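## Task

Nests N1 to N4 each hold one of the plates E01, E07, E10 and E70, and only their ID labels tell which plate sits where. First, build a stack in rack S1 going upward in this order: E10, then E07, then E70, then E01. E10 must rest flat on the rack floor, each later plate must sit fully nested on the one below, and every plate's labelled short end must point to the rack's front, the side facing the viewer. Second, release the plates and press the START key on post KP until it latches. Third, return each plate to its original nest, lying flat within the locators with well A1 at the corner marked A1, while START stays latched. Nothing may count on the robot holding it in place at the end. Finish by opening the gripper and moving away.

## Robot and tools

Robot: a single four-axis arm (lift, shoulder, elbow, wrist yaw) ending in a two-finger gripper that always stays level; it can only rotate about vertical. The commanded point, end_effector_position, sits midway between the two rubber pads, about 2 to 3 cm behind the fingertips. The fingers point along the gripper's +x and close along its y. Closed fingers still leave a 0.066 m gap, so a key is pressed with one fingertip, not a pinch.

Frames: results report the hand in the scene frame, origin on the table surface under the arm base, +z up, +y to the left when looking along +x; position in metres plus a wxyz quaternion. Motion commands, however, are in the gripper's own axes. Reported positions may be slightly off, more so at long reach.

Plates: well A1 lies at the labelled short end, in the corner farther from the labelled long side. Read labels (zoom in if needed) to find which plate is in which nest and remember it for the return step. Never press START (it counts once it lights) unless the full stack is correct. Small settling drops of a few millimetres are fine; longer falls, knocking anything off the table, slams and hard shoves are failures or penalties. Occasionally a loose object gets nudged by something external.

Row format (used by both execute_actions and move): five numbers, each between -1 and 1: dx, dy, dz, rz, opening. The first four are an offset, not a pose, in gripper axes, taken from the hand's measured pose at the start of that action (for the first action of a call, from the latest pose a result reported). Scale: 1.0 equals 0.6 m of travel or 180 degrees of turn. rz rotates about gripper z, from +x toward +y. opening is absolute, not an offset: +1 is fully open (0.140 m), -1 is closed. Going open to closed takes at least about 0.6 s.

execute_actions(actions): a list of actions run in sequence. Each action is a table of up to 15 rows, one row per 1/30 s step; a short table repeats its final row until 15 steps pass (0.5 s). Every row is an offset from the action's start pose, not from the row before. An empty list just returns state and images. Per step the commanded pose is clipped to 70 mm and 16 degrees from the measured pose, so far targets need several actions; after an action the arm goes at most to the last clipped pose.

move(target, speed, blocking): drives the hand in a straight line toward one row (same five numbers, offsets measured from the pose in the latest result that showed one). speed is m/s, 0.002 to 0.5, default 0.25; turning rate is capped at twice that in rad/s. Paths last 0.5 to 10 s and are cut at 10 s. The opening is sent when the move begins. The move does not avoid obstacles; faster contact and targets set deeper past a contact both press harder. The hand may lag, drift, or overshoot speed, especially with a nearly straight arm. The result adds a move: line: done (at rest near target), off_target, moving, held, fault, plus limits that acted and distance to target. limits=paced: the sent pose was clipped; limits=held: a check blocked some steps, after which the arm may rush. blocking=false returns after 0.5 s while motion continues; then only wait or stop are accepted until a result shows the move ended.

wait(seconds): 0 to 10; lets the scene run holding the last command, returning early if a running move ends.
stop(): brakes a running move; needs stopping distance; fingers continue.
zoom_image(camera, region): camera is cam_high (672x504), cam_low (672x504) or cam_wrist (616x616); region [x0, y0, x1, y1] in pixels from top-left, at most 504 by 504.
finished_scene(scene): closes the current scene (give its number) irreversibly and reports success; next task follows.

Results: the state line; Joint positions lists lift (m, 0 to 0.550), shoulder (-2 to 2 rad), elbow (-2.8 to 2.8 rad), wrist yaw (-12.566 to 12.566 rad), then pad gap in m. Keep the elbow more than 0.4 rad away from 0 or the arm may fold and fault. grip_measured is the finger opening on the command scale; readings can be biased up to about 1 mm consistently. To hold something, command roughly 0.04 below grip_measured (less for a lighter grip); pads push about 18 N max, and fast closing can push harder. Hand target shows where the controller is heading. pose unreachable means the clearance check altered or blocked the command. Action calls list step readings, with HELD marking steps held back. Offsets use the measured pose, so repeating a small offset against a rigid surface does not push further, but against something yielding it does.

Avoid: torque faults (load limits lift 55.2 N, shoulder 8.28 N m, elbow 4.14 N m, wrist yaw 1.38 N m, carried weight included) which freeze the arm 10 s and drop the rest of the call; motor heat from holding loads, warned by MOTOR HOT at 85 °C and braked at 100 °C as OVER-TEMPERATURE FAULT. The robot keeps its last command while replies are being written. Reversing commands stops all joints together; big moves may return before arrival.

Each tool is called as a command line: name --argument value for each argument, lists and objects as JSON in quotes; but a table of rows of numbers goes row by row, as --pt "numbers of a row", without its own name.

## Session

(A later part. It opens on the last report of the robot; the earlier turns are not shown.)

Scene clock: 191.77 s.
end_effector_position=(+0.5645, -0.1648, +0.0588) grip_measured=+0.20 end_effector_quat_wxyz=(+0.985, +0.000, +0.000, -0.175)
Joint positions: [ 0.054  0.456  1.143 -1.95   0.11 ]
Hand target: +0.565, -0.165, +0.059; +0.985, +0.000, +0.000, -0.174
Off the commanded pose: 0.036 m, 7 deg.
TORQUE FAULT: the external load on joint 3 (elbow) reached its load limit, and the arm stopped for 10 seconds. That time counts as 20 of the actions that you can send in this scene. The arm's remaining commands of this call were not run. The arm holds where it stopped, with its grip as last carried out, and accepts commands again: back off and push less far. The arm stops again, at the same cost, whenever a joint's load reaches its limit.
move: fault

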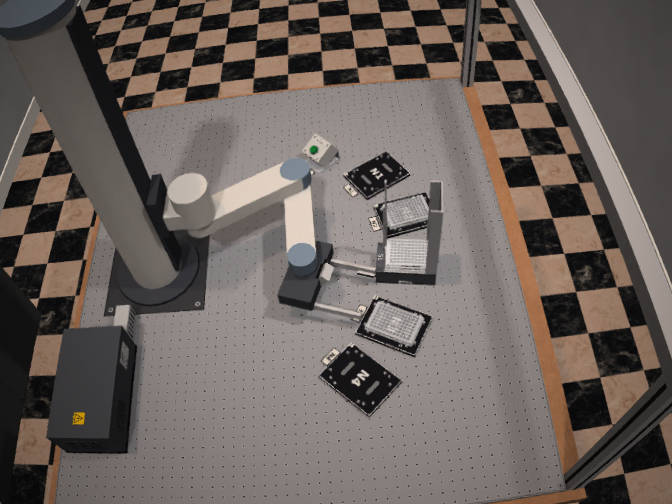

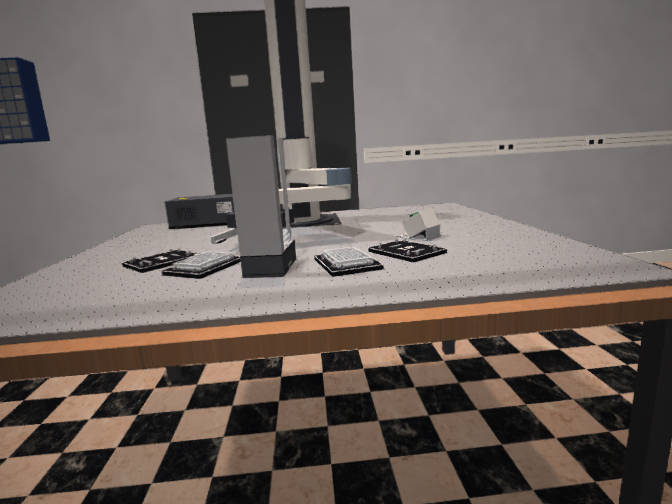

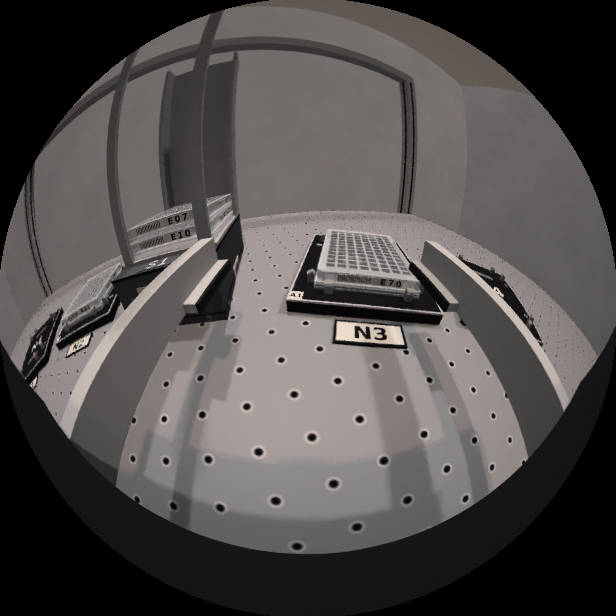

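Near end needs to shift slightly left: rotate clockwise ~0.01 rad.

move --target '[0.0003,0,-0.004,-0.003,-0.55]' --speed 0.012

move --target '[0,0,-0.02,0,-0.55]' --speed 0.012

move --target '[0,0,0,0,0.1]'

move --target '[0,0,0.15,0,0.1]'

Scene clock: 405.60 s.
end_effector_position=(+0.6577, +0.2734, +0.0441) grip_measured=-0.48 end_effector_quat_wxyz=(+0.960, +0.000, +0.000, +0.281)
Joint positions: [ 0.039  1.088  1.844 -2.362  0.085]
Hand target: +0.658, +0.273, +0.044; +0.960, +0.000, +0.000, +0.281
Off the commanded pose: 0.000 m, 0 deg.
move: done

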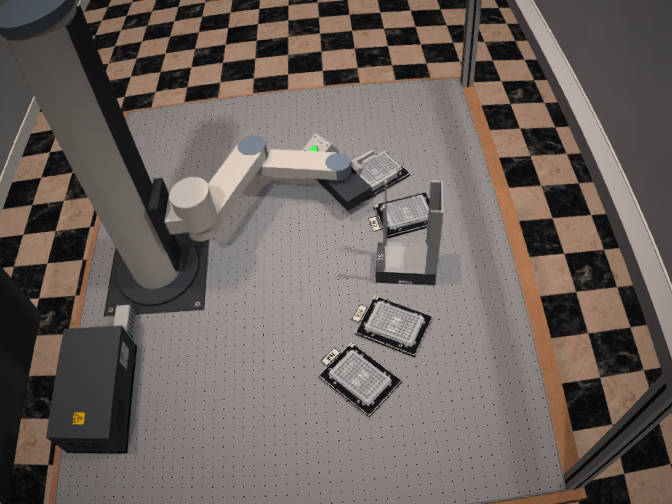

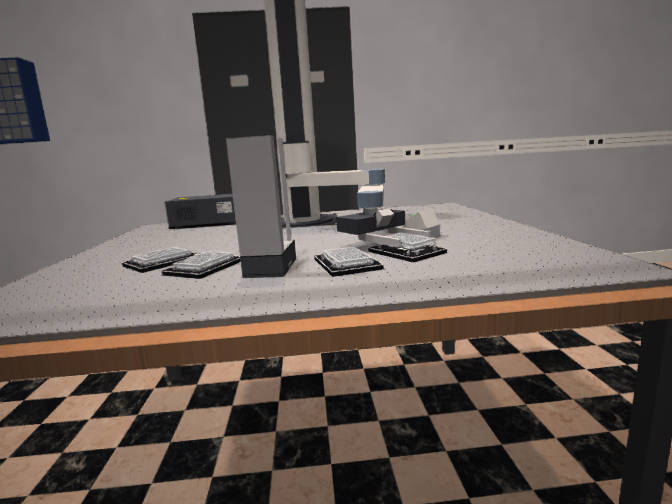

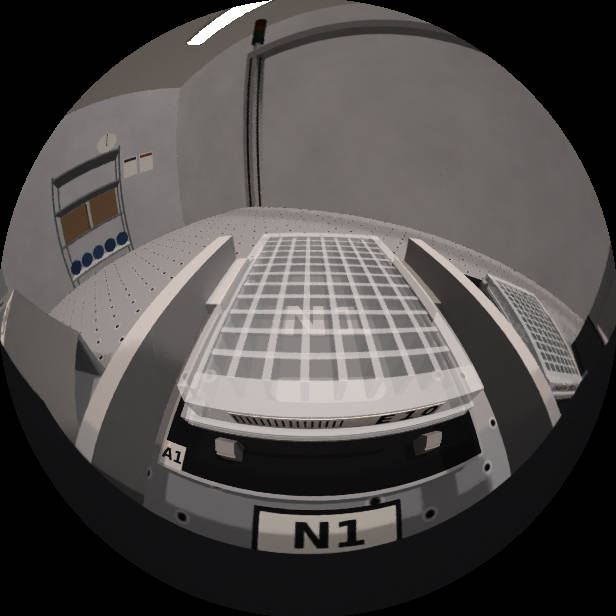

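Scene clock: 406.83 s.
end_effector_position=(+0.6577, +0.2733, +0.0321) grip_measured=-0.48 end_effector_quat_wxyz=(+0.960, +0.000, +0.000, +0.280)
Joint positions: [ 0.027  1.088  1.843 -2.363  0.085]
Hand target: +0.658, +0.273, +0.032; +0.960, +0.000, +0.000, +0.281
Off the commanded pose: 0.000 m, 0 deg.
move: done

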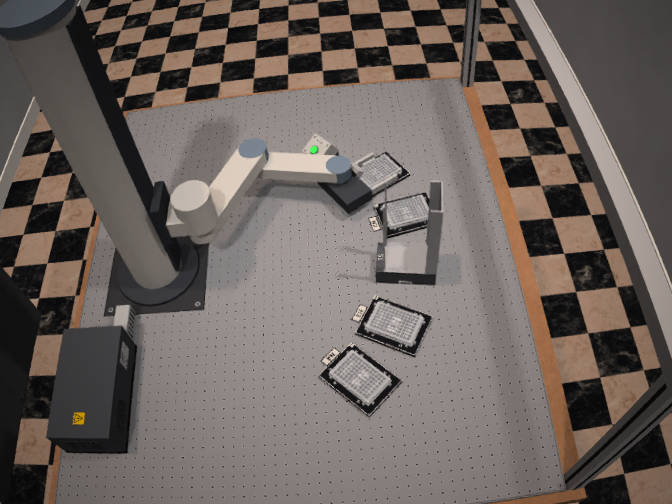

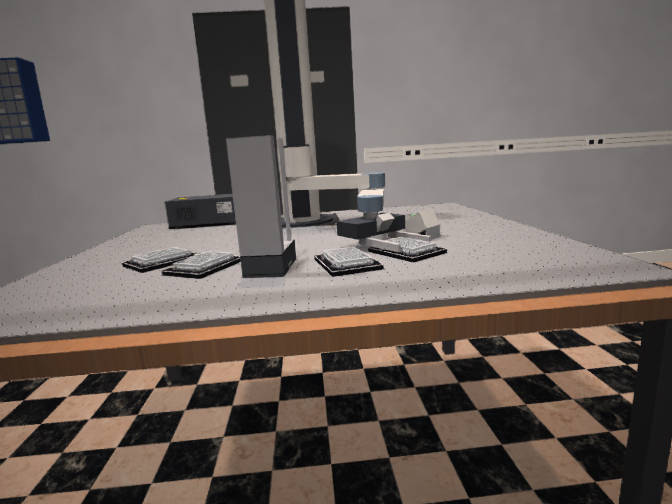

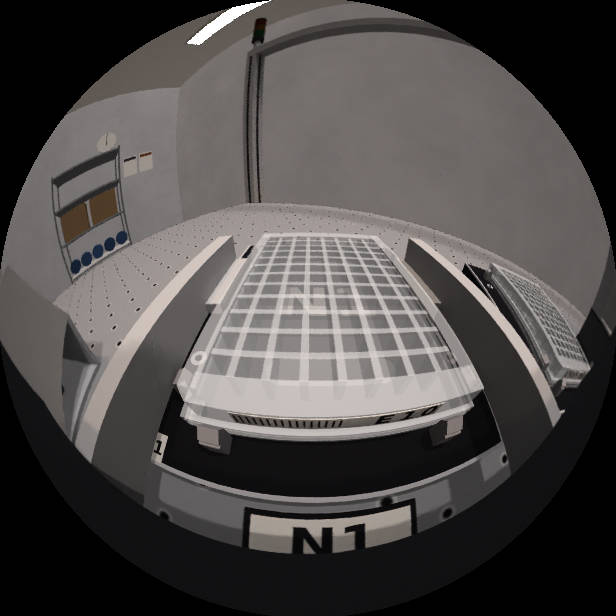

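Scene clock: 407.33 s.
end_effector_position=(+0.6576, +0.2733, +0.0321) grip_measured=+0.10 end_effector_quat_wxyz=(+0.960, +0.000, +0.000, +0.280)
Joint positions: [ 0.027  1.088  1.843 -2.363  0.107]
Hand target: +0.658, +0.273, +0.032; +0.960, +0.000, +0.000, +0.280
Off the commanded pose: 0.000 m, 0 deg.
move: done

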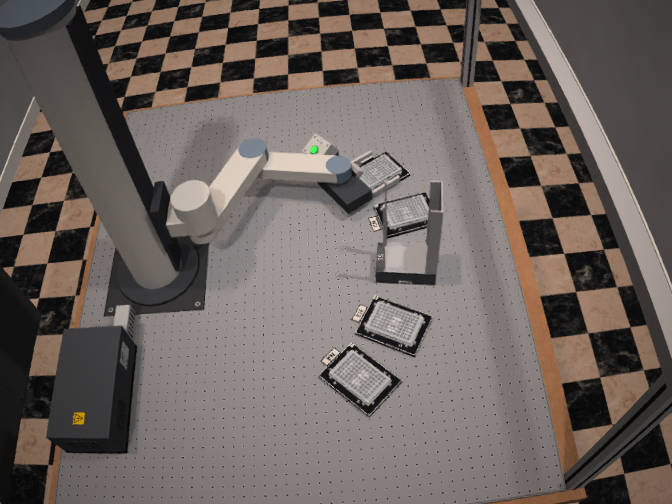

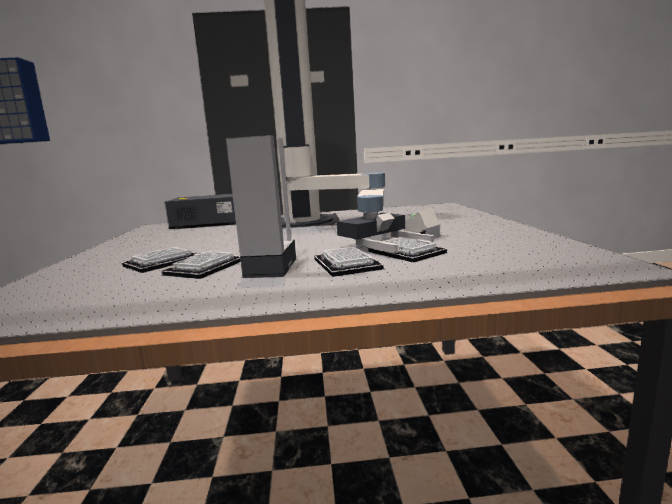

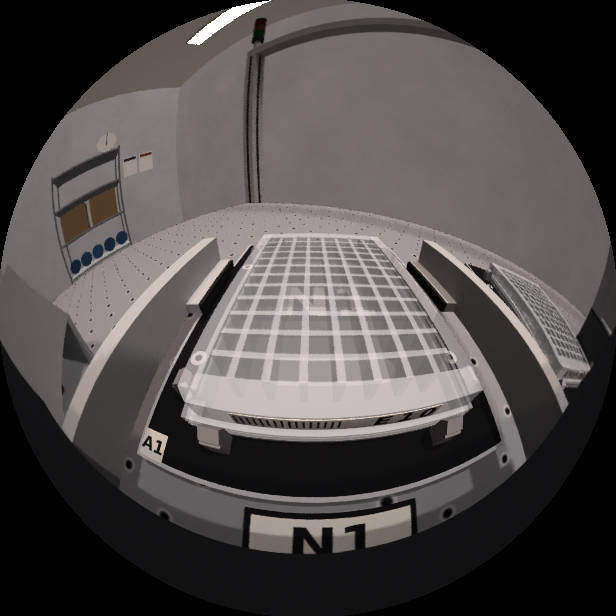

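Scene clock: 408.13 s.
end_effector_position=(+0.6576, +0.2733, +0.1222) grip_measured=+0.10 end_effector_quat_wxyz=(+0.960, +0.000, +0.000, +0.280)
Joint positions: [ 0.117  1.088  1.843 -2.363  0.107]
Hand target: +0.658, +0.273, +0.122; +0.960, +0.000, +0.000, +0.280
Off the commanded pose: 0.000 m, 0 deg.
move: done

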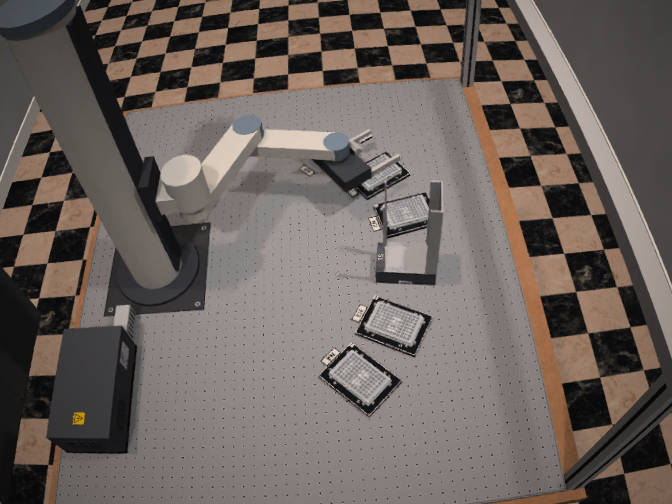

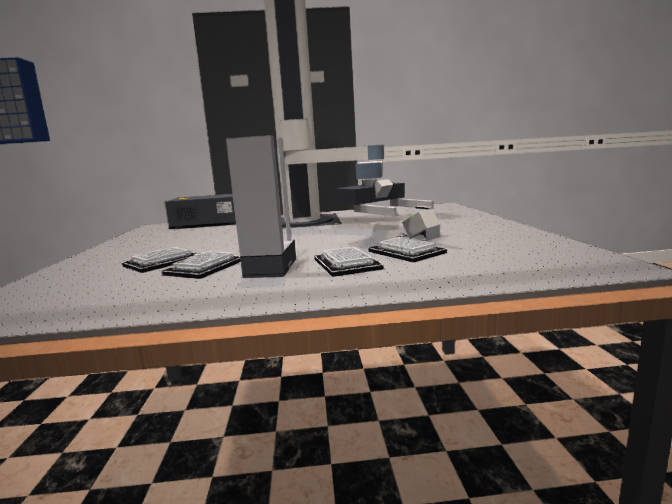

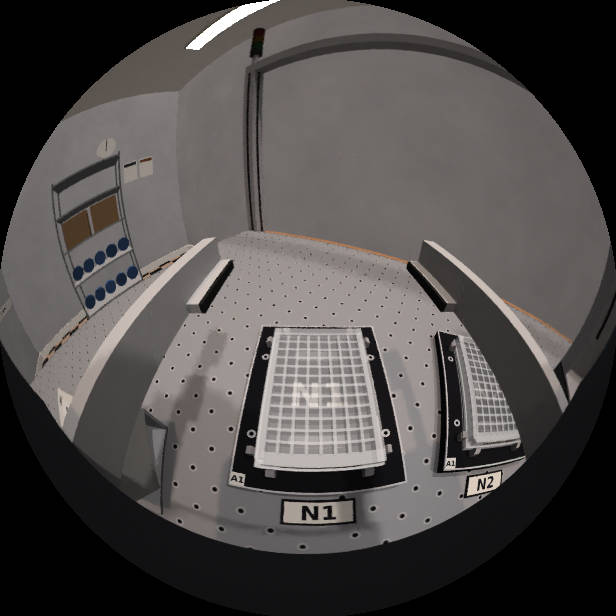

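finished_scene --scene 1

The scene is finished: the task was done.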